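# Push utility cart through door into yellow bay

## Task

Bring the utility cart from this room through the self-closing door and park it in the yellow bay in the next room so that all four wheels sit fully inside the taped outline and none touches the tape. The case of copy paper must be resting in the cart's top tray, entirely within its edges. The door must have swung shut before the scene is ended. One or both robots may do the work. At the end each robot must have released everything and backed away, so nothing stays in place only because a robot holds it. No robot may be knocked over or left leaning.

## Robot and tools

Robots: r1 and r2 are identical Hello Robot Stretch 4 units. Each has an omni-wheel base, a mast with a lift, a forward-reaching telescoping arm, a three-joint wrist (yaw, pitch, roll) and a two-finger gripper. Each stands about 1.6 m tall; the base rim lies within 0.23 m of the base origin. Each carries four cameras: <name>_head_camera, <name>_head_left_camera, <name>_head_right_camera (both fisheye) and <name>_wrist_camera.

Frames: the base frame has its origin on the floor below the base centre, x ahead, y to the left, z up. hand_pose is reported in it, for a point between the open fingertips; with all wrist joints at 0 the hand axes line up with the base axes, and the printed position may be a little off. The odometry frame is the base frame as it was at scene start. Every robot reports in its own frames only, so only images, lidar_m and wrist_depth_mm reveal where the robots sit relative to each other.

execute_actions: arguments are actions (a list holding exactly one action object, or empty to just fetch state and pictures) and cameras (list of camera names, or "all"; omitted or null means all; [] means no pictures; an unknown name rejects the call). The action object is keyed by "r1" and/or "r2". Per robot you may give "base", "joints", both, plus optional "pace" and "contact_limits"; or "end_of_arm" by itself. Everything in one action starts at once and may finish at different moments.
- base: one command per action, an offset relative to where the base last measured itself. translate_m: straight drive, metres, forward positive, -2 to 2. strafe_m: sideways slide, metres, left positive, -2 to 2. rotate_rad: spin in place, radians, counter-clockwise positive, -3.2 to 3.2.
- joints: absolute targets by name. lift_m 0 to 1.2; arm_m 0 to 0.55 (extension forward); wrist_yaw_rad -1.134 to 4.276 (0 ahead, positive to the left, 3.14 stowed back, above 3.4 the arm may block it); wrist_pitch_rad -1.117 to 4.259 (0 level, 1.57 pointing down); wrist_roll_rad -1.117 to 4.259 (0 puts fingers level, positive turns clockwise viewed from behind); gripper_m -0.038 to 0.141 (fingertip gap; below 0 the tips squeeze each other). Out-of-range joint targets are clipped and flagged; any other bad value or key rejects the whole call and nothing moves.
- pace: "slow", "default", "fast", "max" (base up to 0.1/0.3/0.4/0.6 m/s and 1/2/3/4 rad/s). With the lift above 0.2 base speed is reduced further, to 0.3 m/s and 1 rad/s at full height.
- contact_limits: {"arm_m": value}, 0 (gentlest) to 0.75 (firmest), default 0.5; beyond it the arm halts with contact_stop.
- end_of_arm: "enable_torque" re-powers wrist or gripper motors that shut themselves off.
A robot or part left out of an action may still be driving toward an earlier target. If one call reports a stop, later motion calls in the same reply are skipped.

wait: seconds, 0 to 10. Commands nothing; returns the same state and images as an empty action.

zoom_image: camera (a name present with a full image in the latest result) and region [x0, y0, x1, y1] in pixels from the image's top-left, at most 504 by 504.

finished_scene: scene, the integer number of the current scene. Irreversible; it reports success. Replying with no tool call ends everything.

Result lines: base_status and joint_status say how each commanded motion ended: done (for the base, the wheels turned the full amount even if they slipped), off_target (stopped short, may still push), contact_stop_at_<key> (blocked; that part goes slack, a slack lift may sag, slack wheels may roll), limit_stop_at_<name> (built-in limit, e.g. tilt above 6 degrees makes lift, arm and wheels slack and unresponsive until the lean eases; own_body means self-collision, likely when pitch is below -0.2 with roll below -0.4 or above 4), torque_fault (wrist motor overloaded and went limp; send enable_torque). on_its_own lists what you did not command; "held at" is the held target, not the actual position. base_odometry is from wheel counts, heading -3.142 to 3.142, left positive; if turned_by_wheels and turned_by_imu differ by more than about 0.1 rad the base hit or slipped. base_tilt is in degrees, forward and right positive, with a fixed bias up to about 1.5. lidar_m: 12 distances in metres, 30-degree sectors counter-clockwise from straight ahead (4th left, 7th behind, 10th right), "-" for nothing seen or closer than 0.25 m; it sees from about 0.15 m up, misses glass and thin legs. wrist_depth_mm: 7x7 grid of depths, 100 to 2000 mm, from top-left. motor_effort: percent of max, bracketed value is the last action's peak; noisy, with fixed offsets; wheel positive means turning right.

Gripping: command a gap smaller than the object; tighter squeezes harder and pulls it toward the wrist. Grip is confirmed only by a change in gripper effort, not by position or status. Lift away if fingertips jam on a surface. To unfold at start, send lift_m 0.4 with wrist_yaw_rad 0.

Avoid: robots pressing into each other (once bases touch, any further drive is a hard press and can end the run); carrying over 1 kg with arm_m above 0.2 while driving or turning, especially fast; strong sustained pushes or pulls with a high gripper; holding over about 2 kg in a level gripper; dropping or slamming objects. Two robots sharing a load may drift up to about 3 cm apart per metre, which strains their grips and can tip one. Loose objects may occasionally get nudged. Faster robot motion is preferred once the task is solved.

Each tool is called after ">>>" in YAML: its name, and indented under it one key for each argument.

## Session

I'll start by looking at the current state of the scene.

>>> execute_actions:
  actions: []

Scene clock: 0.00 s.
r1.base_odometry: x=+0.000 y=+0.000 heading=+0.000 (m, m, rad; r1's odometry frame)
r1.turned_by_wheels: +0.000 (rad since the last result)
r1.turned_by_imu: +0.000 (rad since the last result)
r1.base_tilt: forward=+0.3 right=-0.7 (deg)
r1.lidar_m: 1.27 2.52 3.62 1.09 0.70 0.61 0.61 0.78 1.56 2.20 2.71 4.10
r1.base_status: not commanded
r1.joint_positions: lift_m=+0.230 arm_m=-0.002 wrist_yaw_rad=+3.241 wrist_pitch_rad=-0.003 wrist_roll_rad=-0.016 gripper_m=+0.057
r1.joint_status: not commanded
r1.motor_effort: lift_m=+19 arm_m=+0 wrist_yaw_rad=+0 wrist_pitch_rad=-8 wrist_roll_rad=+0 gripper_m=-4 wheel_0=+0 wheel_1=-1 wheel_2=+1 (%)
r1.hand_pose: x=-0.1266 y=+0.0583 z=+0.4095 quat_wxyz=(-0.050, +0.002, -0.008, +0.999) (m; r1's base frame)
r1.wrist_depth_mm: - - 132 778 707 627 580 / - - 119 177 707 634 580 / - - 131 194 723 634 585 / 166 140 138 788 707 647 585 / 195 1025 917 798 715 647 585 / 195 1042 198 809 212 634 585 / 199 539 904 113 707 621 591
r2.base_odometry: x=+0.000 y=+0.000 heading=+0.000 (m, m, rad; r2's odometry frame)
r2.turned_by_wheels: +0.000 (rad since the last result)
r2.turned_by_imu: +0.000 (rad since the last result)
r2.base_tilt: forward=-0.2 right=+0.1 (deg)
r2.lidar_m: 4.19 2.66 2.27 2.25 1.84 1.58 1.59 1.85 2.49 2.48 1.47 1.15
r2.base_status: not commanded
r2.joint_positions: lift_m=+0.288 arm_m=-0.003 wrist_yaw_rad=+3.236 wrist_pitch_rad=+0.010 wrist_roll_rad=-0.006 gripper_m=+0.057
r2.joint_status: not commanded
r2.motor_effort: lift_m=+19 arm_m=-1 wrist_yaw_rad=+2 wrist_pitch_rad=-7 wrist_roll_rad=-1 gripper_m=-3 wheel_0=+0 wheel_1=+0 wheel_2=+0 (%)
r2.hand_pose: x=-0.1271 y=+0.0597 z=+0.4632 quat_wxyz=(-0.047, -0.005, -0.003, +0.999) (m; r2's base frame)
r2.wrist_depth_mm: - - 132 1808 1618 1537 1397 / - - 131 1708 1576 1537 1430 / - - 131 1756 1618 1499 1397 / - 121 132 1708 1661 1499 1430 / 191 - 1863 1756 1576 1537 1397 / 203 1708 191 1661 196 1464 1397 / 204 1042 1138 135 1160 1098 1160
pictures: r1_head_camera, r1_head_left_camera, r1_head_right_camera, r1_wrist_camera, r2_head_camera, r2_head_left_camera, r2_head_right_camera, r2_wrist_camera
Images, in order (width x height): r1_head_camera 420x560, r1_head_left_camera 420x672, r1_head_right_camera 420x672, r1_wrist_camera 616x392, r2_head_camera 420x560, r2_head_left_camera 420x672, r2_head_right_camera 420x672, r2_wrist_camera 616x392.

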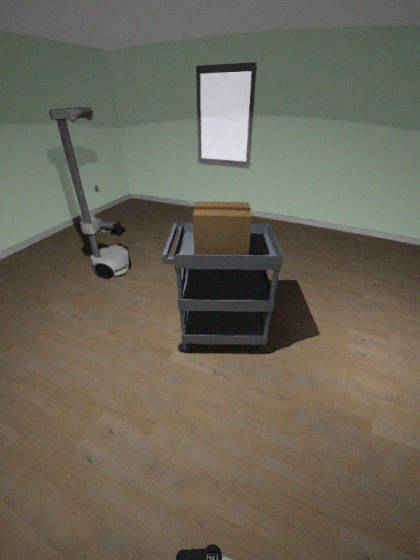

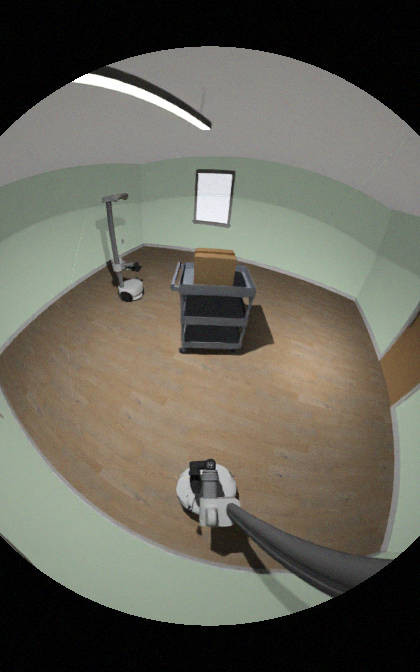

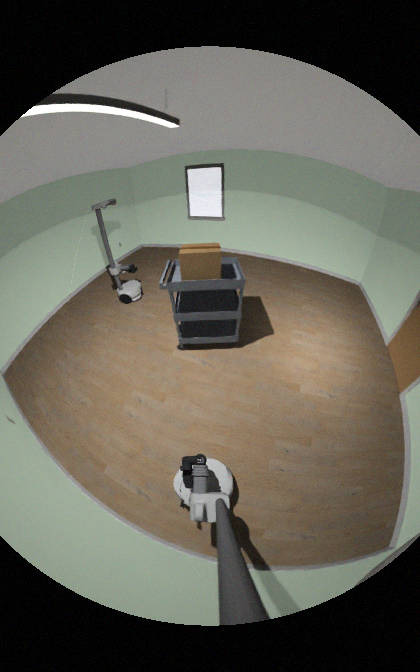

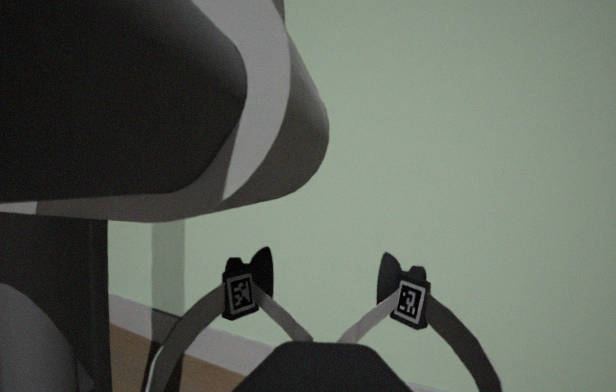

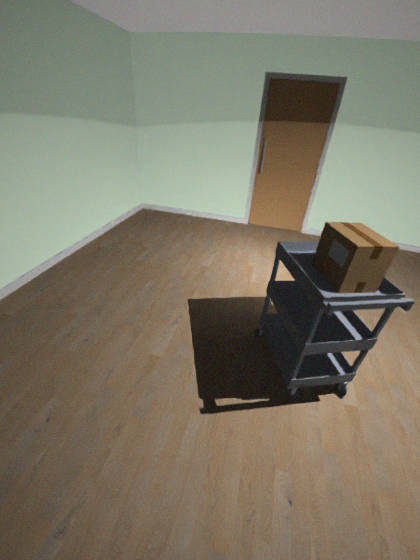

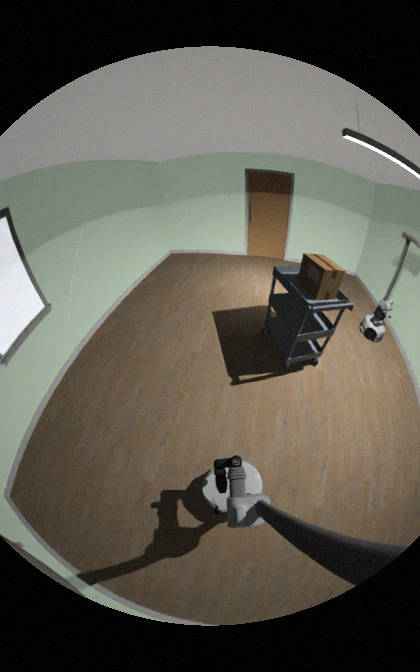

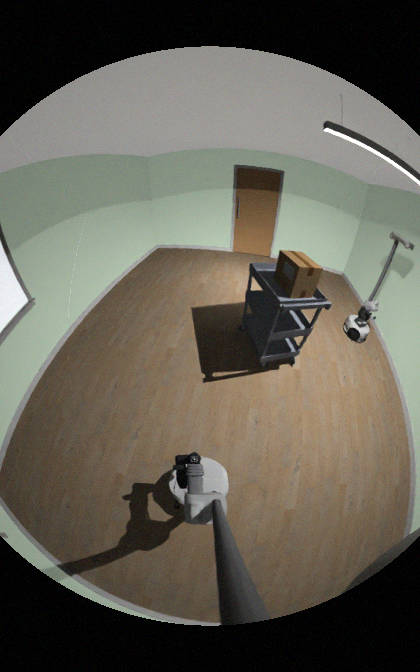

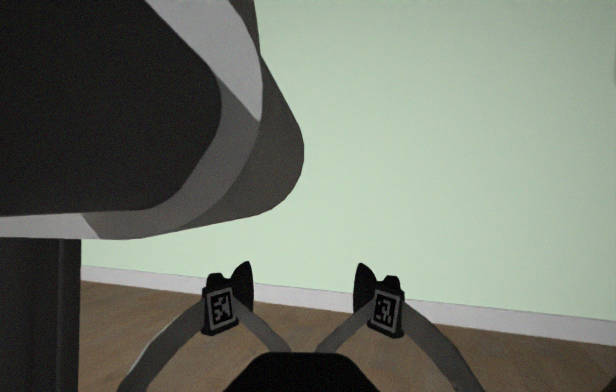

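>>> zoom_image:
  camera: "r2_head_camera"
  region: [230, 60, 370, 240]

>>> zoom_image:
  camera: "r1_head_camera"
  region: [140, 180, 320, 370]

>>> zoom_image:
  camera: "r2_head_camera"
  region: [230, 200, 420, 420]

Region (230, 60, 370, 240) of r2_head_camera's 420x560 image, scaled by 2.800, with more detail than that image has.

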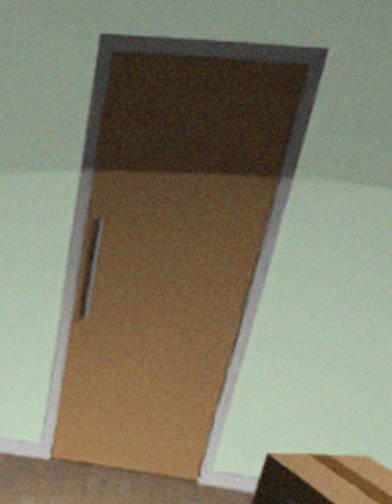

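Region (140, 180, 320, 370) of r1_head_camera's 420x560 image, scaled by 2.653, with more detail than that image has; it fills the left 477 columns of this view, and the rest is white.

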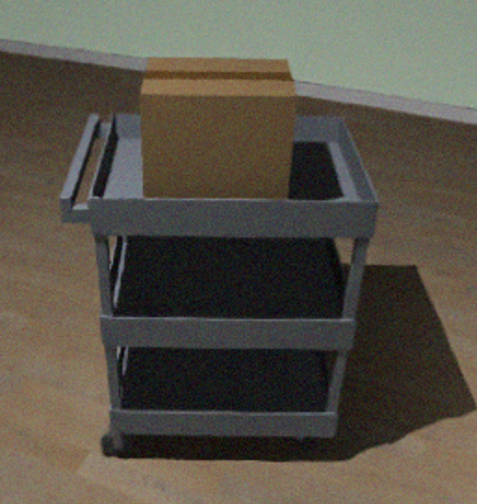

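Region (230, 200, 420, 420) of r2_head_camera's 420x560 image, scaled by 2.291, with more detail than that image has; it fills the left 435 columns of this view, and the rest is white.

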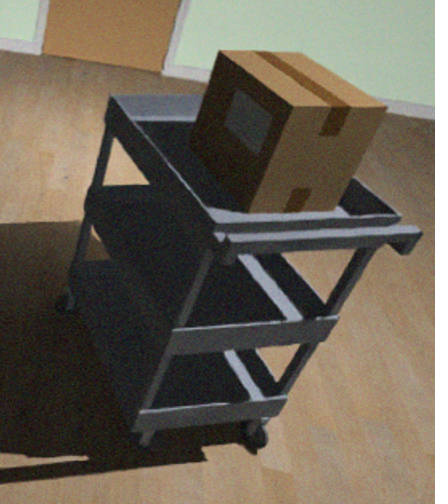

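>>> execute_actions:
  actions:
    - {"r1": {"base": {"rotate_rad": -1.92}, "joints": {"lift_m": 0.4, "wrist_yaw_rad": 0}, "pace": "fast"}, "r2": {"base": {"rotate_rad": 0.15}, "joints": {"lift_m": 0.45, "wrist_yaw_rad": 0}, "pace": "fast"}}
  cameras: ["r1_head_camera", "r2_head_camera"]

Scene clock: 20.13 s.
r1.base_odometry: x=+0.000 y=+0.000 heading=-1.921 (m, m, rad; r1's odometry frame)
r1.turned_by_wheels: -1.921 (rad since the last result)
r1.turned_by_imu: -1.903 (rad since the last result)
r1.base_tilt: forward=+0.3 right=-0.6 (deg)
r1.lidar_m: 2.16 2.29 3.18 1.30 1.29 2.57 2.42 0.86 0.64 0.60 0.66 0.93
r1.base_status: done
r1.joint_positions: lift_m=+0.400 arm_m=-0.002 wrist_yaw_rad=+0.000 wrist_pitch_rad=-0.003 wrist_roll_rad=-0.016 gripper_m=+0.057
r1.joint_status: all done
r1.motor_effort: lift_m=+21(24) arm_m=+0(0) wrist_yaw_rad=-1(5) wrist_pitch_rad=-7(7) wrist_roll_rad=+0(0) gripper_m=-4(4) wheel_0=-2(8) wheel_1=-2(8) wheel_2=-3(8) (%)
r1.hand_pose: x=+0.4577 y=-0.0873 z=+0.5791 quat_wxyz=(+1.000, -0.008, -0.002, +0.000) (m; r1's base frame)
r1.wrist_depth_mm: - 1921 1983 1863 1921 1397 960 / - 1983 1921 1921 1921 1397 917 / - - - 1983 1921 1397 917 / - - - 1983 1983 1366 917 / - - - - 1983 1366 917 / 1661 1756 197 1708 213 1255 891 / 1255 1182 1281 113 1336 1042 891
r2.base_odometry: x=+0.000 y=+0.000 heading=+0.150 (m, m, rad; r2's odometry frame)
r2.turned_by_wheels: +0.150 (rad since the last result)
r2.turned_by_imu: +0.148 (rad since the last result)
r2.base_tilt: forward=-0.2 right=-0.1 (deg)
r2.lidar_m: 3.72 2.47 2.24 2.30 1.72 1.58 1.62 2.04 2.47 2.53 1.24 1.14
r2.base_status: done
r2.joint_positions: lift_m=+0.450 arm_m=-0.003 wrist_yaw_rad=+0.000 wrist_pitch_rad=+0.010 wrist_roll_rad=-0.006 gripper_m=+0.057
r2.joint_status: all done
r2.motor_effort: lift_m=+22(23) arm_m=-1(1) wrist_yaw_rad=+1(6) wrist_pitch_rad=-7(7) wrist_roll_rad=-2(2) gripper_m=-3(4) wheel_0=-1(6) wheel_1=+0(6) wheel_2=+0(5) (%)
r2.hand_pose: x=+0.4569 y=-0.0873 z=+0.6251 quat_wxyz=(+1.000, -0.003, +0.005, +0.000) (m; r2's base frame)
r2.wrist_depth_mm: - - - - - - - / - - - - - - - / - - - - - - 946 / - - - - - - - / - - - - - - 1308 / - - 190 - 197 - - / 1464 1366 1499 135 1499 1205 1182
pictures: r1_head_camera, r2_head_camera
Images, in order (width x height): r1_head_camera 420x560, r2_head_camera 420x560.

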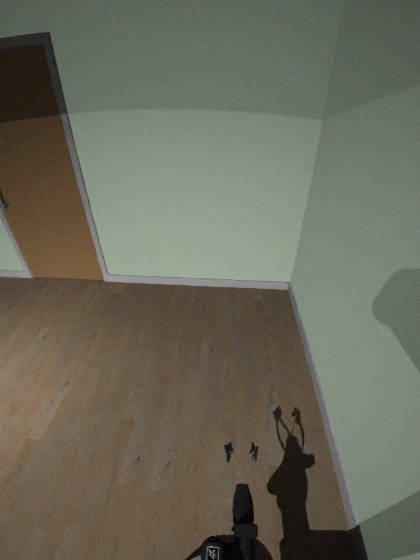

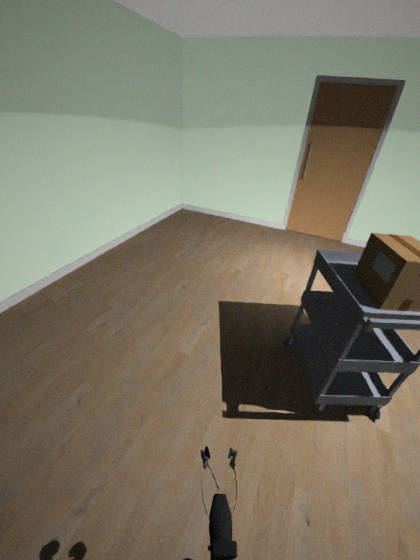

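>>> execute_actions:
  actions:
    - {"r1": {"base": {"translate_m": 1.15}, "pace": "max"}, "r2": {"base": {"strafe_m": -0.88}, "joints": {"lift_m": 0.64, "wrist_roll_rad": 1.57, "gripper_m": 0.1}, "pace": "max"}}
  cameras: ["r1_head_camera", "r2_head_camera", "r2_wrist_camera"]

Scene clock: 28.57 s.
r1.base_odometry: x=-0.394 y=-1.081 heading=-1.921 (m, m, rad; r1's odometry frame)
r1.turned_by_wheels: +0.000 (rad since the last result)
r1.turned_by_imu: -0.005 (rad since the last result)
r1.base_tilt: forward=+0.4 right=-0.6 (deg)
r1.lidar_m: 1.01 1.08 1.53 4.09 1.86 1.92 2.41 0.92 0.66 0.64 0.69 0.97
r1.base_status: done
r1.joint_positions: lift_m=+0.400 arm_m=-0.002 wrist_yaw_rad=+0.000 wrist_pitch_rad=-0.003 wrist_roll_rad=-0.016 gripper_m=+0.057
r1.joint_status: not commanded
r1.motor_effort: lift_m=+20(21) arm_m=-1(0) wrist_yaw_rad=+0(1) wrist_pitch_rad=-7(7) wrist_roll_rad=-1(1) gripper_m=-4(2) wheel_0=-2(9) wheel_1=-2(7) wheel_2=+2(15) (%)
r1.hand_pose: x=+0.4577 y=-0.0874 z=+0.5791 quat_wxyz=(+1.000, -0.008, -0.002, +0.000) (m; r1's base frame)
r1.wrist_depth_mm: 820 809 798 788 778 768 768 / 831 820 798 798 798 778 768 / 842 831 809 798 788 788 778 / 854 820 809 798 809 788 768 / 866 842 820 820 798 788 778 / 854 842 198 809 213 798 788 / 854 854 831 113 809 798 788
r2.base_odometry: x=+0.131 y=-0.870 heading=+0.150 (m, m, rad; r2's odometry frame)
r2.turned_by_wheels: +0.000 (rad since the last result)
r2.turned_by_imu: -0.002 (rad since the last result)
r2.base_tilt: forward=-0.3 right=+0.0 (deg)
r2.lidar_m: 0.87 3.33 3.05 3.10 2.10 1.94 1.96 1.82 1.68 1.71 2.15 0.90
r2.base_status: done
r2.joint_positions: lift_m=+0.640 arm_m=-0.003 wrist_yaw_rad=+0.000 wrist_pitch_rad=+0.010 wrist_roll_rad=+1.570 gripper_m=+0.100
r2.joint_status: all done
r2.motor_effort: lift_m=+20(25) arm_m=-1(1) wrist_yaw_rad=+1(1) wrist_pitch_rad=-7(6) wrist_roll_rad=-2(2) gripper_m=-1(4) wheel_0=-1(12) wheel_1=+0(12) wheel_2=+0(1) (%)
r2.hand_pose: x=+0.4569 y=-0.0874 z=+0.8152 quat_wxyz=(+0.708, +0.707, +0.004, -0.004) (m; r2's base frame)
r2.wrist_depth_mm: - - - - - 1661 1118 / - - - - - 1661 1118 / - - - 691 1281 707 917 / - - 798 699 1308 699 931 / - - 798 691 1255 699 917 / - - 211 691 197 699 904 / - - - 138 - 1366 1060
pictures: r1_head_camera, r2_head_camera, r2_wrist_camera
Images, in order (width x height): r1_head_camera 420x560, r2_head_camera 420x560, r2_wrist_camera 616x392.

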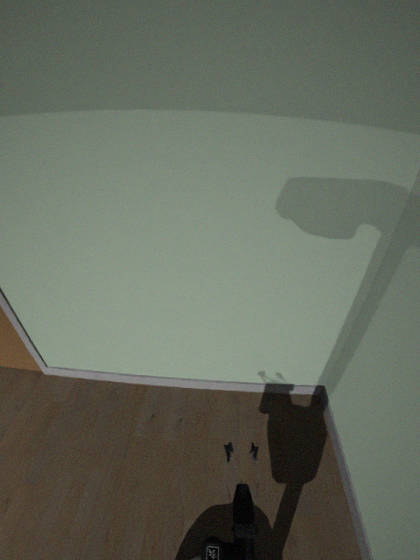

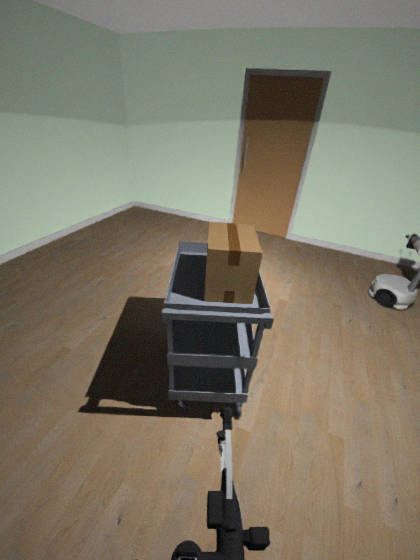

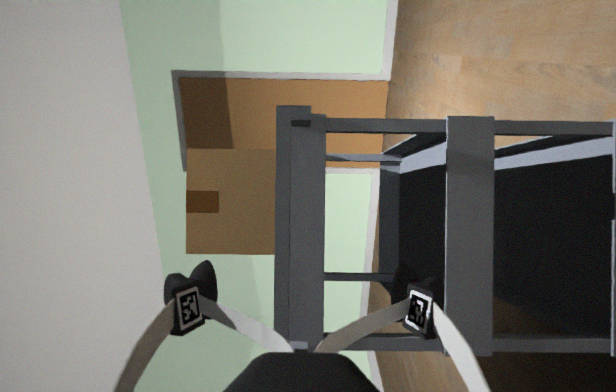

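>>> zoom_image:
  camera: "r2_wrist_camera"
  region: [160, 60, 500, 392]

>>> zoom_image:
  camera: "r2_head_camera"
  region: [130, 200, 310, 450]

Region (160, 60, 500, 392) of r2_wrist_camera's 616x392 image, scaled by 1.482; it fills the top 492 rows of this view, and the rest is white.

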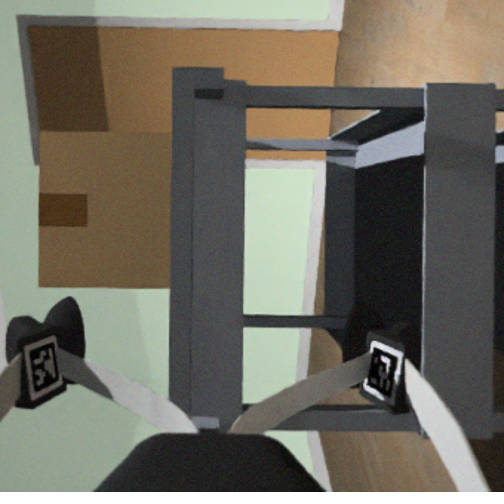

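Region (130, 200, 310, 450) of r2_head_camera's 420x560 image, scaled by 2.016, with more detail than that image has; it fills the left 363 columns of this view, and the rest is white.

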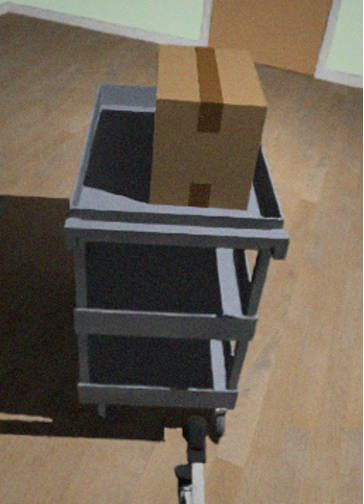

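>>> execute_actions:
  actions:
    - {"r1": {"base": {"strafe_m": 2.0}, "joints": {"lift_m": 0.75, "gripper_m": 0.1}, "pace": "max"}, "r2": {"base": {"translate_m": 0.33}, "joints": {"lift_m": 0.674}}}
  cameras: ["r1_head_camera", "r1_wrist_camera", "r2_head_camera", "r2_wrist_camera"]

Scene clock: 40.77 s.
r1.base_odometry: x=+1.485 y=-1.766 heading=-1.921 (m, m, rad; r1's odometry frame)
r1.turned_by_wheels: +0.000 (rad since the last result)
r1.turned_by_imu: +0.007 (rad since the last result)
r1.base_tilt: forward=+0.3 right=-0.6 (deg)
r1.lidar_m: 1.01 1.12 1.58 2.07 2.16 3.06 1.41 1.41 2.74 2.63 1.51 1.12
r1.base_status: done
r1.joint_positions: lift_m=+0.750 arm_m=-0.002 wrist_yaw_rad=+0.000 wrist_pitch_rad=-0.003 wrist_roll_rad=-0.016 gripper_m=+0.100
r1.joint_status: all done
r1.motor_effort: lift_m=+21(25) arm_m=+0(0) wrist_yaw_rad=+0(1) wrist_pitch_rad=-8(8) wrist_roll_rad=+0(0) gripper_m=-1(1) wheel_0=+0(12) wheel_1=-3(13) wheel_2=+1(4) (%)
r1.hand_pose: x=+0.4576 y=-0.0874 z=+0.9291 quat_wxyz=(+1.000, -0.008, -0.002, +0.000) (m; r1's base frame)
r1.wrist_depth_mm: 878 878 866 842 831 820 809 / 891 891 854 854 842 831 809 / 904 891 866 854 842 831 831 / 904 891 878 854 842 842 831 / 917 891 866 866 854 842 831 / 931 917 878 866 866 842 842 / 917 917 891 114 854 842 854
r2.base_odometry: x=+0.458 y=-0.821 heading=+0.150 (m, m, rad; r2's odometry frame)
r2.turned_by_wheels: +0.000 (rad since the last result)
r2.turned_by_imu: +0.002 (rad since the last result)
r2.base_tilt: forward=-0.2 right=+0.0 (deg)
r2.lidar_m: 0.53 0.57 2.93 2.97 2.42 2.24 2.28 1.95 1.80 1.83 2.31 0.56
r2.base_status: done
r2.joint_positions: lift_m=+0.674 arm_m=-0.003 wrist_yaw_rad=+0.000 wrist_pitch_rad=+0.010 wrist_roll_rad=+1.570 gripper_m=+0.100
r2.joint_status: all done
r2.motor_effort: lift_m=+21(22) arm_m=-1(1) wrist_yaw_rad=+1(1) wrist_pitch_rad=-9(7) wrist_roll_rad=+0(1) gripper_m=-2(2) wheel_0=+1(6) wheel_1=+1(5) wheel_2=+0(6) (%)
r2.hand_pose: x=+0.4569 y=-0.0874 z=+0.8492 quat_wxyz=(+0.708, +0.707, +0.004, -0.004) (m; r2's base frame)
r2.wrist_depth_mm: - - - 304 - 1618 1118 / - - - 364 375 609 480 / - - 477 362 960 759 530 / - 473 473 366 960 768 525 / - 477 477 364 976 759 525 / - - 211 364 196 750 525 / - - - 137 - 627 521
pictures: r1_head_camera, r1_wrist_camera, r2_head_camera, r2_wrist_camera
Images, in order (width x height): r1_head_camera 420x560, r1_wrist_camera 616x392, r2_head_camera 420x560, r2_wrist_camera 616x392.

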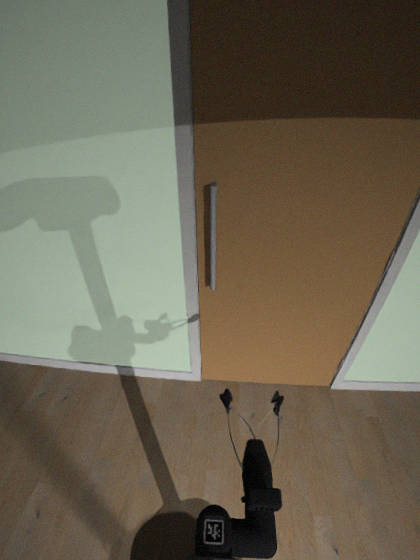

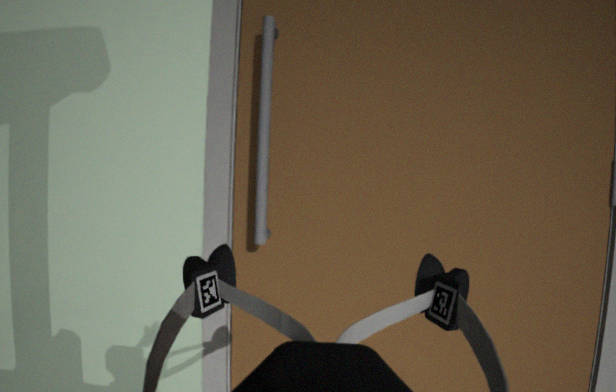

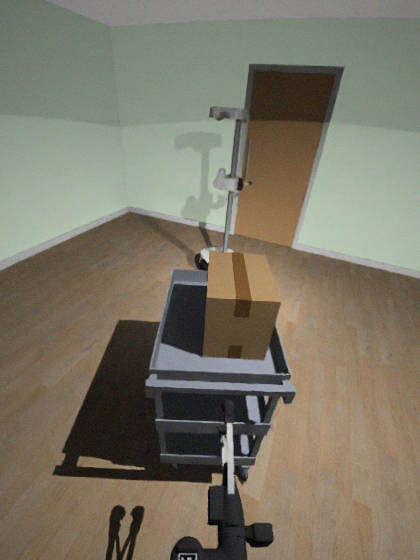

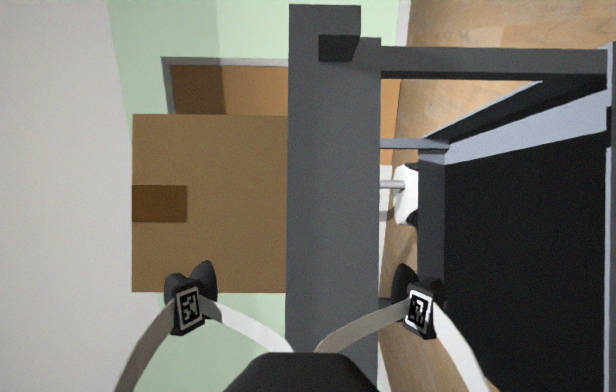

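>>> zoom_image:
  camera: "r1_wrist_camera"
  region: [180, 0, 340, 280]

>>> zoom_image:
  camera: "r1_wrist_camera"
  region: [496, 100, 616, 280]

>>> zoom_image:
  camera: "r1_head_camera"
  region: [160, 160, 420, 440]

Region (180, 0, 340, 280) of r1_wrist_camera's 616x392 image, scaled by 1.800; it fills the left 288 columns of this view, and the rest is white.

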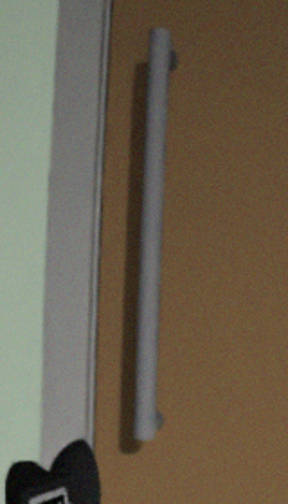

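Region (496, 100, 616, 280) of r1_wrist_camera's 616x392 image, scaled by 2.800.

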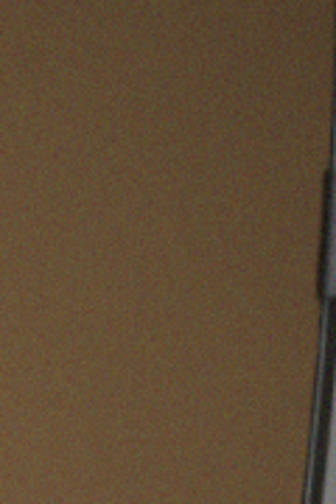

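Region (160, 160, 420, 440) of r1_head_camera's 420x560 image, scaled by 1.800, with more detail than that image has; it fills the left 468 columns of this view, and the rest is white.

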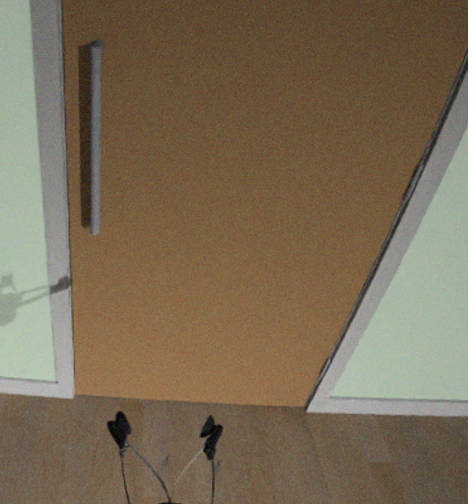

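>>> execute_actions:
  actions:
    - {"r1": {"base": {"translate_m": 0.24}, "joints": {"lift_m": 0.74, "gripper_m": 0.12}, "pace": "fast"}, "r2": {"base": {"translate_m": 0.08}, "joints": {"gripper_m": 0.07}}}
  cameras: ["r1_wrist_camera", "r2_head_camera", "r2_wrist_camera"]

Scene clock: 86.40 s.
r1.base_odometry: x=+1.403 y=-1.992 heading=-1.921 (m, m, rad; r1's odometry frame)
r1.turned_by_wheels: +0.000 (rad since the last result)
r1.turned_by_imu: -0.002 (rad since the last result)
r1.base_tilt: forward=+0.3 right=-0.7 (deg)
r1.lidar_m: 0.76 0.88 1.24 2.07 2.20 3.06 1.64 1.63 2.75 2.66 1.16 0.88
r1.base_status: done
r1.joint_positions: lift_m=+0.740 arm_m=-0.002 wrist_yaw_rad=+0.000 wrist_pitch_rad=-0.003 wrist_roll_rad=-0.016 gripper_m=+0.120
r1.joint_status: all done
r1.motor_effort: lift_m=+17(20) arm_m=-1(0) wrist_yaw_rad=-1(0) wrist_pitch_rad=-8(6) wrist_roll_rad=-1(0) gripper_m=-1(4) wheel_0=+0(6) wheel_1=+0(8) wheel_2=+1(12) (%)
r1.hand_pose: x=+0.4576 y=-0.0874 z=+0.9194 quat_wxyz=(+1.000, -0.008, -0.002, +0.000) (m; r1's base frame)
r1.wrist_depth_mm: 640 640 615 615 603 591 580 / 634 634 621 615 603 597 591 / 647 640 615 621 609 603 591 / 647 640 627 627 615 603 603 / 661 647 627 627 621 603 597 / 661 654 634 621 621 213 603 / 661 654 640 113 627 615 609
r2.base_odometry: x=+0.537 y=-0.809 heading=+0.150 (m, m, rad; r2's odometry frame)
r2.turned_by_wheels: +0.000 (rad since the last result)
r2.turned_by_imu: +0.001 (rad since the last result)
r2.base_tilt: forward=-0.2 right=+0.1 (deg)
r2.lidar_m: 0.43 0.48 2.89 2.91 2.50 2.29 2.35 1.99 1.84 1.86 2.35 0.47
r2.base_status: done
r2.joint_positions: lift_m=+0.674 arm_m=-0.003 wrist_yaw_rad=+0.000 wrist_pitch_rad=+0.010 wrist_roll_rad=+1.570 gripper_m=+0.070
r2.joint_status: all done
r2.motor_effort: lift_m=+21(21) arm_m=-1(1) wrist_yaw_rad=+0(0) wrist_pitch_rad=-6(5) wrist_roll_rad=+1(0) gripper_m=-5(4) wheel_0=+1(4) wheel_1=+1(5) wheel_2=+1(6) (%)
r2.hand_pose: x=+0.4569 y=-0.0874 z=+0.8492 quat_wxyz=(+0.708, +0.707, +0.004, -0.004) (m; r2's base frame)
r2.wrist_depth_mm: - - - 274 286 291 296 / - - - 224 286 1756 492 / - 394 397 224 286 768 530 / - 394 394 224 285 750 535 / - 397 394 223 285 750 521 / - 397 189 224 194 750 530 / - - - 135 286 627 517
pictures: r1_wrist_camera, r2_head_camera, r2_wrist_camera
Images, in order (width x height): r1_wrist_camera 616x392, r2_head_camera 420x560, r2_wrist_camera 616x392.

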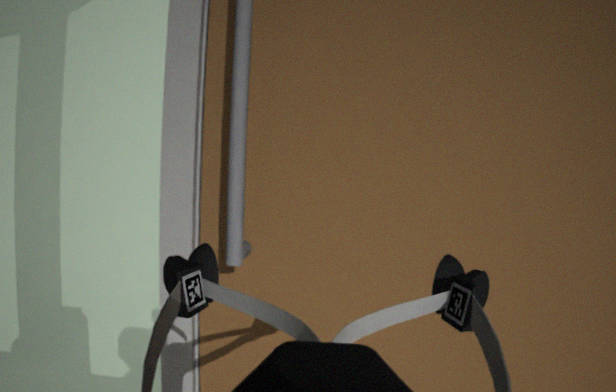

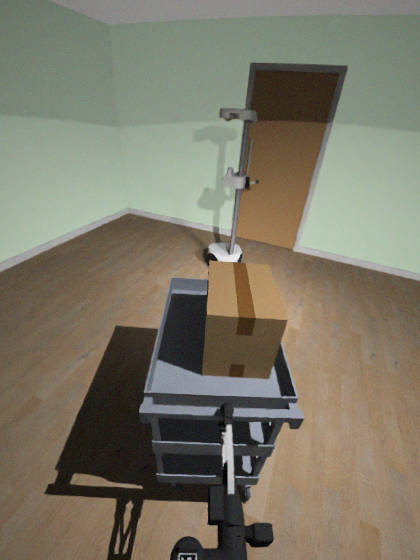

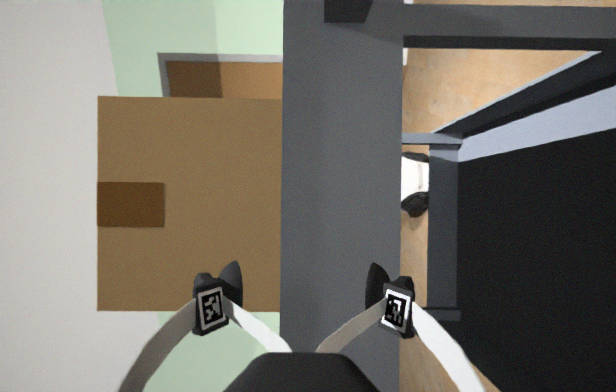

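>>> zoom_image:
  camera: "r2_head_camera"
  region: [170, 350, 290, 470]

Region (170, 350, 290, 470) of r2_head_camera's 420x560 image, scaled by 4.200, with more detail than that image has.

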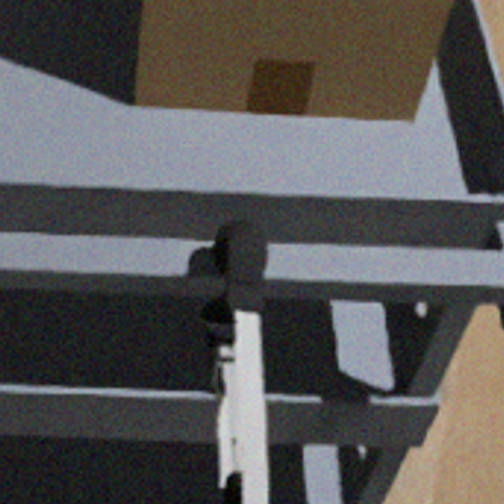

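>>> execute_actions:
  actions:
    - {"r1": {"base": {"rotate_rad": -0.40}, "joints": {"wrist_yaw_rad": 0.66, "arm_m": 0.12}, "pace": "fast"}, "r2": {"base": {"translate_m": 0.028}, "joints": {"gripper_m": 0.06}}}
  cameras: ["r1_head_camera", "r2_wrist_camera"]

Scene clock: 92.63 s.
r1.base_odometry: x=+1.403 y=-1.992 heading=-2.321 (m, m, rad; r1's odometry frame)
r1.turned_by_wheels: -0.400 (rad since the last result)
r1.turned_by_imu: -0.397 (rad since the last result)
r1.base_tilt: forward=+0.3 right=-0.7 (deg)
r1.lidar_m: 0.84 0.77 0.93 1.46 2.07 2.30 3.67 1.63 1.65 2.69 2.09 1.04
r1.base_status: done
r1.joint_positions: lift_m=+0.740 arm_m=+0.118 wrist_yaw_rad=+0.660 wrist_pitch_rad=-0.003 wrist_roll_rad=-0.016 gripper_m=+0.120
r1.joint_status: all done
r1.motor_effort: lift_m=+17(17) arm_m=+9(9) wrist_yaw_rad=+1(5) wrist_pitch_rad=-7(6) wrist_roll_rad=+0(0) gripper_m=+1(1) wheel_0=+0(5) wheel_1=+1(6) wheel_2=+1(5) (%)
r1.hand_pose: x=+0.5709 y=+0.1077 z=+0.9194 quat_wxyz=(+0.946, -0.007, -0.004, +0.324) (m; r1's base frame)
r1.wrist_depth_mm: 676 621 559 517 480 449 427 / 683 621 564 521 484 449 430 / 691 621 564 530 492 455 430 / 691 627 564 525 492 459 430 / 699 640 554 530 496 455 433 / 691 640 559 530 484 212 433 / 707 647 574 113 492 459 439
r2.base_odometry: x=+0.565 y=-0.805 heading=+0.151 (m, m, rad; r2's odometry frame)
r2.turned_by_wheels: +0.000 (rad since the last result)
r2.turned_by_imu: +0.001 (rad since the last result)
r2.base_tilt: forward=-0.4 right=+0.0 (deg)
r2.lidar_m: 0.42 0.45 2.87 2.92 2.55 2.33 2.37 2.01 1.84 1.89 2.37 0.48
r2.base_status: done
r2.joint_positions: lift_m=+0.674 arm_m=-0.003 wrist_yaw_rad=+0.000 wrist_pitch_rad=+0.010 wrist_roll_rad=+1.570 gripper_m=+0.060
r2.joint_status: all done
r2.motor_effort: lift_m=+21(21) arm_m=-1(1) wrist_yaw_rad=+2(1) wrist_pitch_rad=-7(6) wrist_roll_rad=+0(0) gripper_m=-3(3) wheel_0=+1(5) wheel_1=+1(5) wheel_2=+2(9) (%)
r2.hand_pose: x=+0.4569 y=-0.0874 z=+0.8492 quat_wxyz=(+0.708, +0.707, +0.004, -0.004) (m; r2's base frame)
r2.wrist_depth_mm: - - - 196 255 277 277 / - - - 196 257 1708 496 / - 364 368 196 256 723 525 / - 366 368 195 257 759 525 / - 366 368 195 257 759 525 / - 370 190 196 194 759 525 / - - - 136 257 627 525
pictures: r1_head_camera, r2_wrist_camera
Images, in order (width x height): r1_head_camera 420x560, r2_wrist_camera 616x392.

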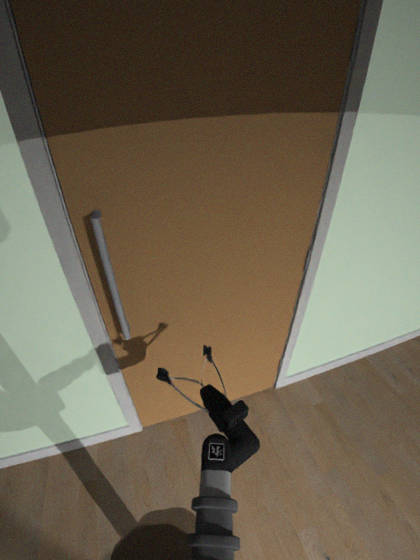

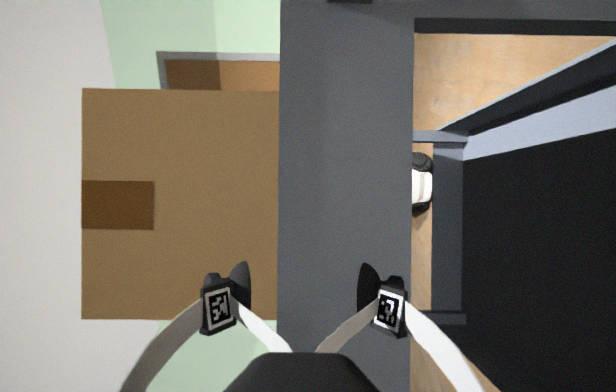

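>>> execute_actions:
  actions:
    - {"r1": {"base": {"strafe_m": 0.185}, "joints": {"arm_m": 0.21}, "pace": "fast"}, "r2": {"joints": {"gripper_m": 0.0}}}
  cameras: ["r1_head_camera", "r1_wrist_camera", "r2_wrist_camera"]

Scene clock: 94.97 s.
r1.base_odometry: x=+1.538 y=-2.118 heading=-2.320 (m, m, rad; r1's odometry frame)
r1.turned_by_wheels: +0.000 (rad since the last result)
r1.turned_by_imu: +0.000 (rad since the last result)
r1.base_tilt: forward=+0.3 right=-0.6 (deg)
r1.lidar_m: 0.70 0.75 0.84 1.34 1.90 2.10 3.33 1.75 1.75 2.85 1.93 0.96
r1.base_status: done
r1.joint_positions: lift_m=+0.740 arm_m=+0.208 wrist_yaw_rad=+0.660 wrist_pitch_rad=-0.003 wrist_roll_rad=-0.016 gripper_m=+0.120
r1.joint_status: all done
r1.motor_effort: lift_m=+17(17) arm_m=+9(10) wrist_yaw_rad=+0(1) wrist_pitch_rad=-7(8) wrist_roll_rad=+0(0) gripper_m=+0(1) wheel_0=+2(10) wheel_1=-2(12) wheel_2=+1(4) (%)
r1.hand_pose: x=+0.6608 y=+0.1078 z=+0.9194 quat_wxyz=(+0.946, -0.007, -0.004, +0.324) (m; r1's base frame)
r1.wrist_depth_mm: 473 430 379 353 336 314 297 / 477 433 382 353 342 315 300 / 480 436 387 355 343 317 300 / 480 436 387 362 343 319 301 / 488 442 384 364 345 317 304 / 492 449 384 320 340 212 304 / 492 452 397 114 342 320 306
r2.base_odometry: x=+0.565 y=-0.805 heading=+0.151 (m, m, rad; r2's odometry frame)
r2.turned_by_wheels: +0.000 (rad since the last result)
r2.turned_by_imu: +0.001 (rad since the last result)
r2.base_tilt: forward=-0.3 right=+0.1 (deg)
r2.lidar_m: 0.40 0.44 2.89 2.93 2.52 2.34 2.36 2.00 1.83 1.86 2.40 0.45
r2.base_status: not commanded
r2.joint_positions: lift_m=+0.674 arm_m=-0.003 wrist_yaw_rad=+0.002 wrist_pitch_rad=+0.008 wrist_roll_rad=+1.570 gripper_m=+0.001
r2.joint_status: all done
r2.motor_effort: lift_m=+21(21) arm_m=-1(1) wrist_yaw_rad=-4(7) wrist_pitch_rad=-1(5) wrist_roll_rad=+0(0) gripper_m=-18(23) wheel_0=+1(1) wheel_1=+2(1) wheel_2=+2(3) (%)
r2.hand_pose: x=+0.4570 y=-0.0870 z=+0.8497 quat_wxyz=(+0.708, +0.707, +0.003, -0.002) (m; r2's base frame)
r2.wrist_depth_mm: - - - 189 250 278 279 / - - - 189 249 1756 496 / - 362 362 189 250 768 535 / - 362 364 190 250 768 535 / - 359 364 189 250 768 535 / - 364 183 189 186 768 530 / - - - 132 250 640 525
pictures: r1_head_camera, r1_wrist_camera, r2_wrist_camera
Images, in order (width x height): r1_head_camera 420x560, r1_wrist_camera 616x392, r2_wrist_camera 616x392.

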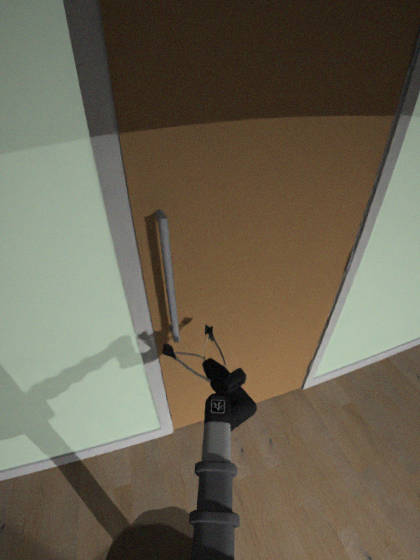

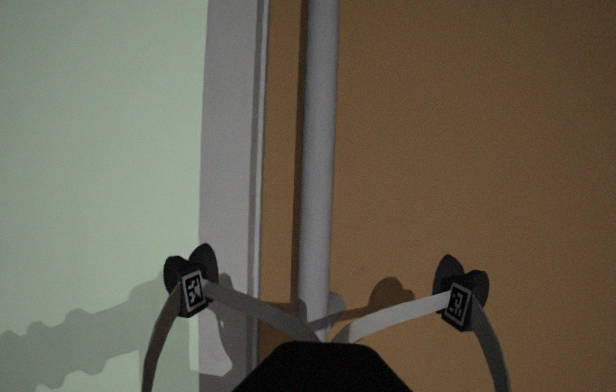

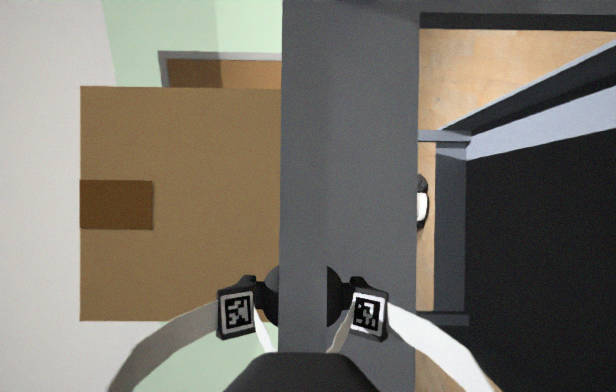

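>>> execute_actions:
  actions:
    - {"r1": {"base": {"strafe_m": 0.063}, "joints": {"arm_m": 0.282, "gripper_m": 0.09}}, "r2": {"base": {"translate_m": 0.35}, "joints": {"gripper_m": -0.01}}}
  cameras: ["r1_head_camera", "r1_wrist_camera", "r2_head_camera", "r2_wrist_camera"]

Scene clock: 104.23 s.
r1.base_odometry: x=+1.584 y=-2.161 heading=-2.320 (m, m, rad; r1's odometry frame)
r1.turned_by_wheels: +0.000 (rad since the last result)
r1.turned_by_imu: -0.001 (rad since the last result)
r1.base_tilt: forward=+0.3 right=-0.7 (deg)
r1.lidar_m: 0.71 0.74 0.81 1.33 1.83 2.05 3.24 1.45 1.47 2.91 1.90 0.93
r1.base_status: done
r1.joint_positions: lift_m=+0.740 arm_m=+0.280 wrist_yaw_rad=+0.660 wrist_pitch_rad=-0.003 wrist_roll_rad=-0.016 gripper_m=+0.090
r1.joint_status: all done
r1.motor_effort: lift_m=+17(17) arm_m=+9(9) wrist_yaw_rad=+0(0) wrist_pitch_rad=-6(7) wrist_roll_rad=+0(1) gripper_m=-1(5) wheel_0=+2(8) wheel_1=-1(10) wheel_2=+1(4) (%)
r1.hand_pose: x=+0.7328 y=+0.1078 z=+0.9194 quat_wxyz=(+0.946, -0.007, -0.004, +0.324) (m; r1's base frame)
r1.wrist_depth_mm: 349 320 281 235 251 232 - / 355 322 283 197 252 235 223 / 355 324 286 197 254 236 224 / 357 325 289 198 255 237 225 / 362 327 289 201 256 238 226 / 366 330 286 198 250 234 226 / 368 334 291 113 253 235 -
r2.base_odometry: x=+0.911 y=-0.752 heading=+0.151 (m, m, rad; r2's odometry frame)
r2.turned_by_wheels: +0.000 (rad since the last result)
r2.turned_by_imu: +0.001 (rad since the last result)
r2.base_tilt: forward=-0.4 right=+0.1 (deg)
r2.lidar_m: 0.43 0.48 2.73 2.77 2.87 2.66 2.70 2.17 1.99 2.02 2.53 0.43
r2.base_status: done
r2.joint_positions: lift_m=+0.674 arm_m=-0.003 wrist_yaw_rad=+0.000 wrist_pitch_rad=+0.008 wrist_roll_rad=+1.570 gripper_m=-0.009
r2.joint_status: all done
r2.motor_effort: lift_m=+21(21) arm_m=-1(1) wrist_yaw_rad=+0(12) wrist_pitch_rad=+0(2) wrist_roll_rad=+0(0) gripper_m=-16(19) wheel_0=+0(7) wheel_1=-1(6) wheel_2=+1(11) (%)
r2.hand_pose: x=+0.4569 y=-0.0873 z=+0.8498 quat_wxyz=(+0.708, +0.707, +0.003, -0.003) (m; r2's base frame)
r2.wrist_depth_mm: - - - 153 208 1708 544 / 1983 320 324 157 214 768 535 / - 330 334 163 220 768 525 / - 342 343 167 229 768 530 / - 353 355 173 236 768 530 / - - 182 178 183 715 525 / - - - 129 251 569 496
pictures: r1_head_camera, r1_wrist_camera, r2_head_camera, r2_wrist_camera
Images, in order (width x height): r1_head_camera 420x560, r1_wrist_camera 616x392, r2_head_camera 420x560, r2_wrist_camera 616x392.

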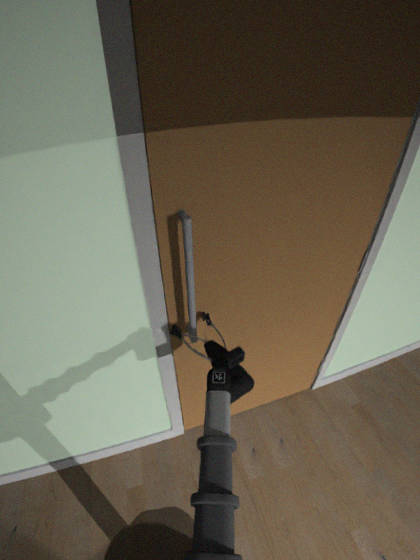

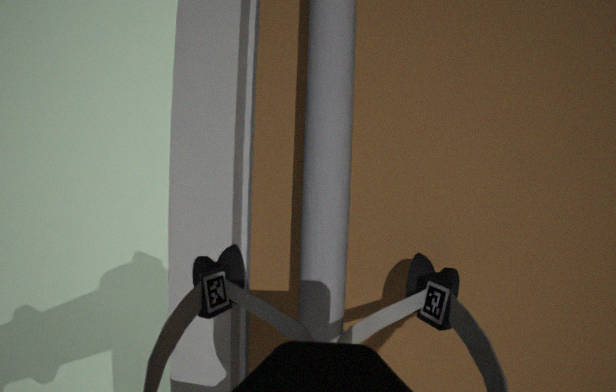

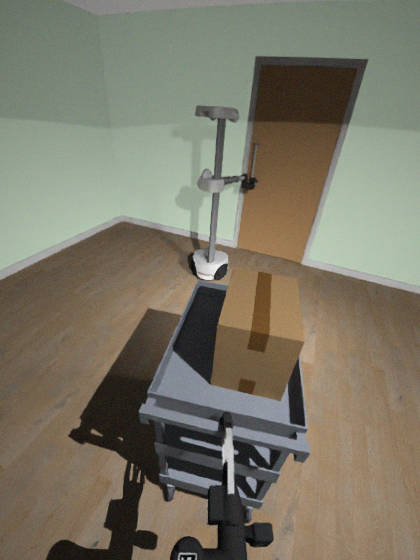

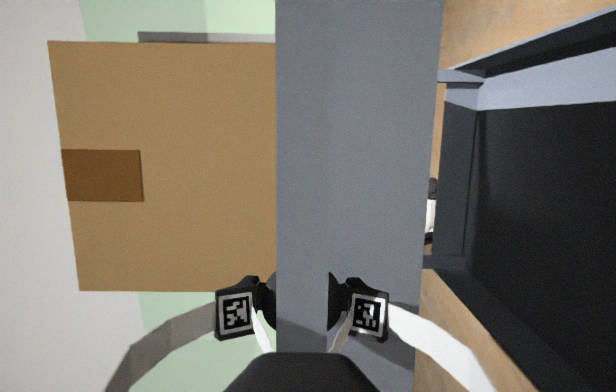

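>>> execute_actions:
  actions:
    - {"r1": {"joints": {"gripper_m": -0.01}}, "r2": {"base": {"translate_m": 0.25}}}
  cameras: ["r1_wrist_camera", "r2_head_camera", "r1_head_right_camera"]

Scene clock: 112.00 s.
r1.base_odometry: x=+1.584 y=-2.161 heading=-2.320 (m, m, rad; r1's odometry frame)
r1.turned_by_wheels: +0.000 (rad since the last result)
r1.turned_by_imu: -0.001 (rad since the last result)
r1.base_tilt: forward=+0.3 right=-0.7 (deg)
r1.lidar_m: 0.68 0.73 0.83 1.33 1.84 2.05 3.25 1.20 1.20 2.92 1.85 0.93
r1.base_status: not commanded
r1.joint_positions: lift_m=+0.740 arm_m=+0.281 wrist_yaw_rad=+0.663 wrist_pitch_rad=-0.003 wrist_roll_rad=-0.016 gripper_m=-0.009
r1.joint_status: all done
r1.motor_effort: lift_m=+17(17) arm_m=+7(9) wrist_yaw_rad=-10(8) wrist_pitch_rad=-7(7) wrist_roll_rad=-1(0) gripper_m=-19(21) wheel_0=+2(2) wheel_1=-2(1) wheel_2=+4(4) (%)
r1.hand_pose: x=+0.7328 y=+0.1087 z=+0.9194 quat_wxyz=(+0.946, -0.007, -0.004, +0.325) (m; r1's base frame)
r1.wrist_depth_mm: 351 322 279 263 242 227 - / 353 322 281 191 246 229 216 / 357 324 283 191 247 230 217 / 359 327 286 190 249 231 220 / 362 327 287 191 248 231 220 / 366 332 186 191 186 231 220 / 366 336 290 113 246 226 -
r2.base_odometry: x=+1.158 y=-0.714 heading=+0.151 (m, m, rad; r2's odometry frame)
r2.turned_by_wheels: +0.000 (rad since the last result)
r2.turned_by_imu: +0.001 (rad since the last result)
r2.base_tilt: forward=-0.2 right=+0.1 (deg)
r2.lidar_m: 0.45 0.51 2.69 2.68 3.13 2.88 2.92 2.28 2.09 2.12 2.67 0.40
r2.base_status: done
r2.joint_positions: lift_m=+0.674 arm_m=-0.003 wrist_yaw_rad=+0.000 wrist_pitch_rad=+0.008 wrist_roll_rad=+1.570 gripper_m=-0.010
r2.joint_status: not commanded
r2.motor_effort: lift_m=+20(21) arm_m=-1(1) wrist_yaw_rad=+1(3) wrist_pitch_rad=-1(0) wrist_roll_rad=+0(1) gripper_m=-17(20) wheel_0=+2(6) wheel_1=+1(6) wheel_2=+2(12) (%)
r2.hand_pose: x=+0.4568 y=-0.0875 z=+0.8498 quat_wxyz=(+0.707, +0.707, +0.003, -0.003) (m; r2's base frame)
r2.wrist_depth_mm: 286 283 287 127 181 676 535 / 301 297 298 135 191 723 530 / 1983 317 317 142 201 778 535 / - 334 332 150 213 768 530 / - 355 357 162 226 715 525 / - - 181 170 183 1708 521 / - - - 136 256 1499 477
pictures: r1_head_right_camera, r1_wrist_camera, r2_head_camera
Images, in order (width x height): r1_head_right_camera 420x672, r1_wrist_camera 616x392, r2_head_camera 420x560.

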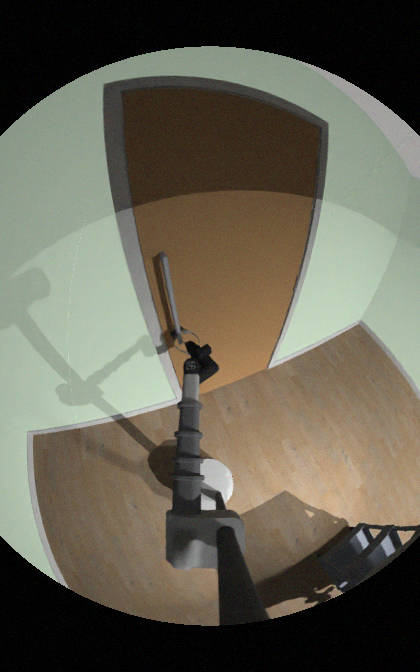

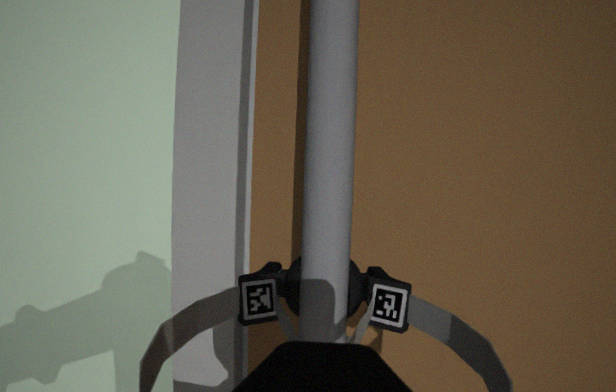

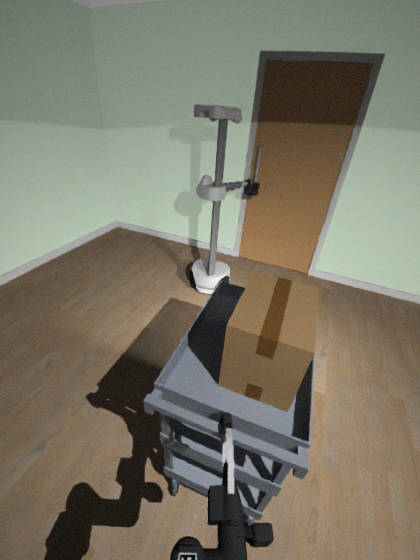

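>>> zoom_image:
  camera: "r1_head_right_camera"
  region: [290, 500, 420, 620]

>>> zoom_image:
  camera: "r2_head_camera"
  region: [120, 260, 340, 520]

Region (290, 500, 420, 620) of r1_head_right_camera's 420x672 image, scaled by 3.877, with more detail than that image has; it fills the top 465 rows of this view, and the rest is white.

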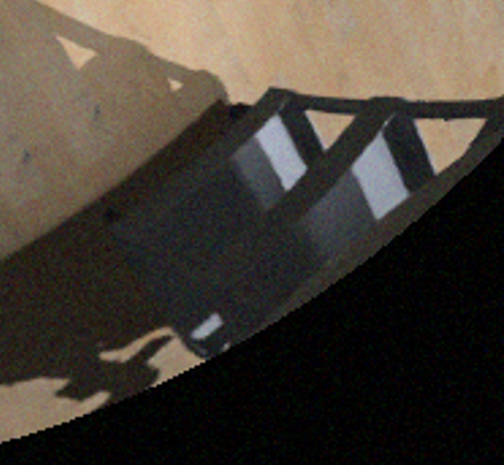

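Region (120, 260, 340, 520) of r2_head_camera's 420x560 image, scaled by 1.938, with more detail than that image has; it fills the left 426 columns of this view, and the rest is white.

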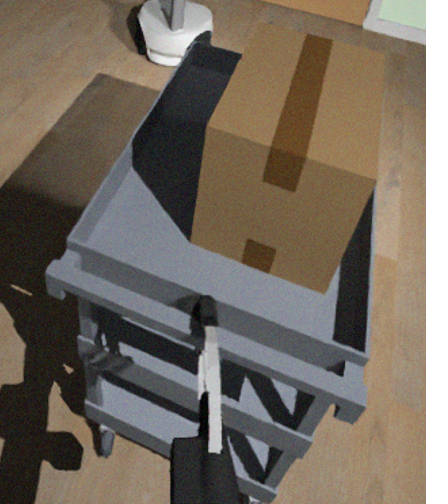

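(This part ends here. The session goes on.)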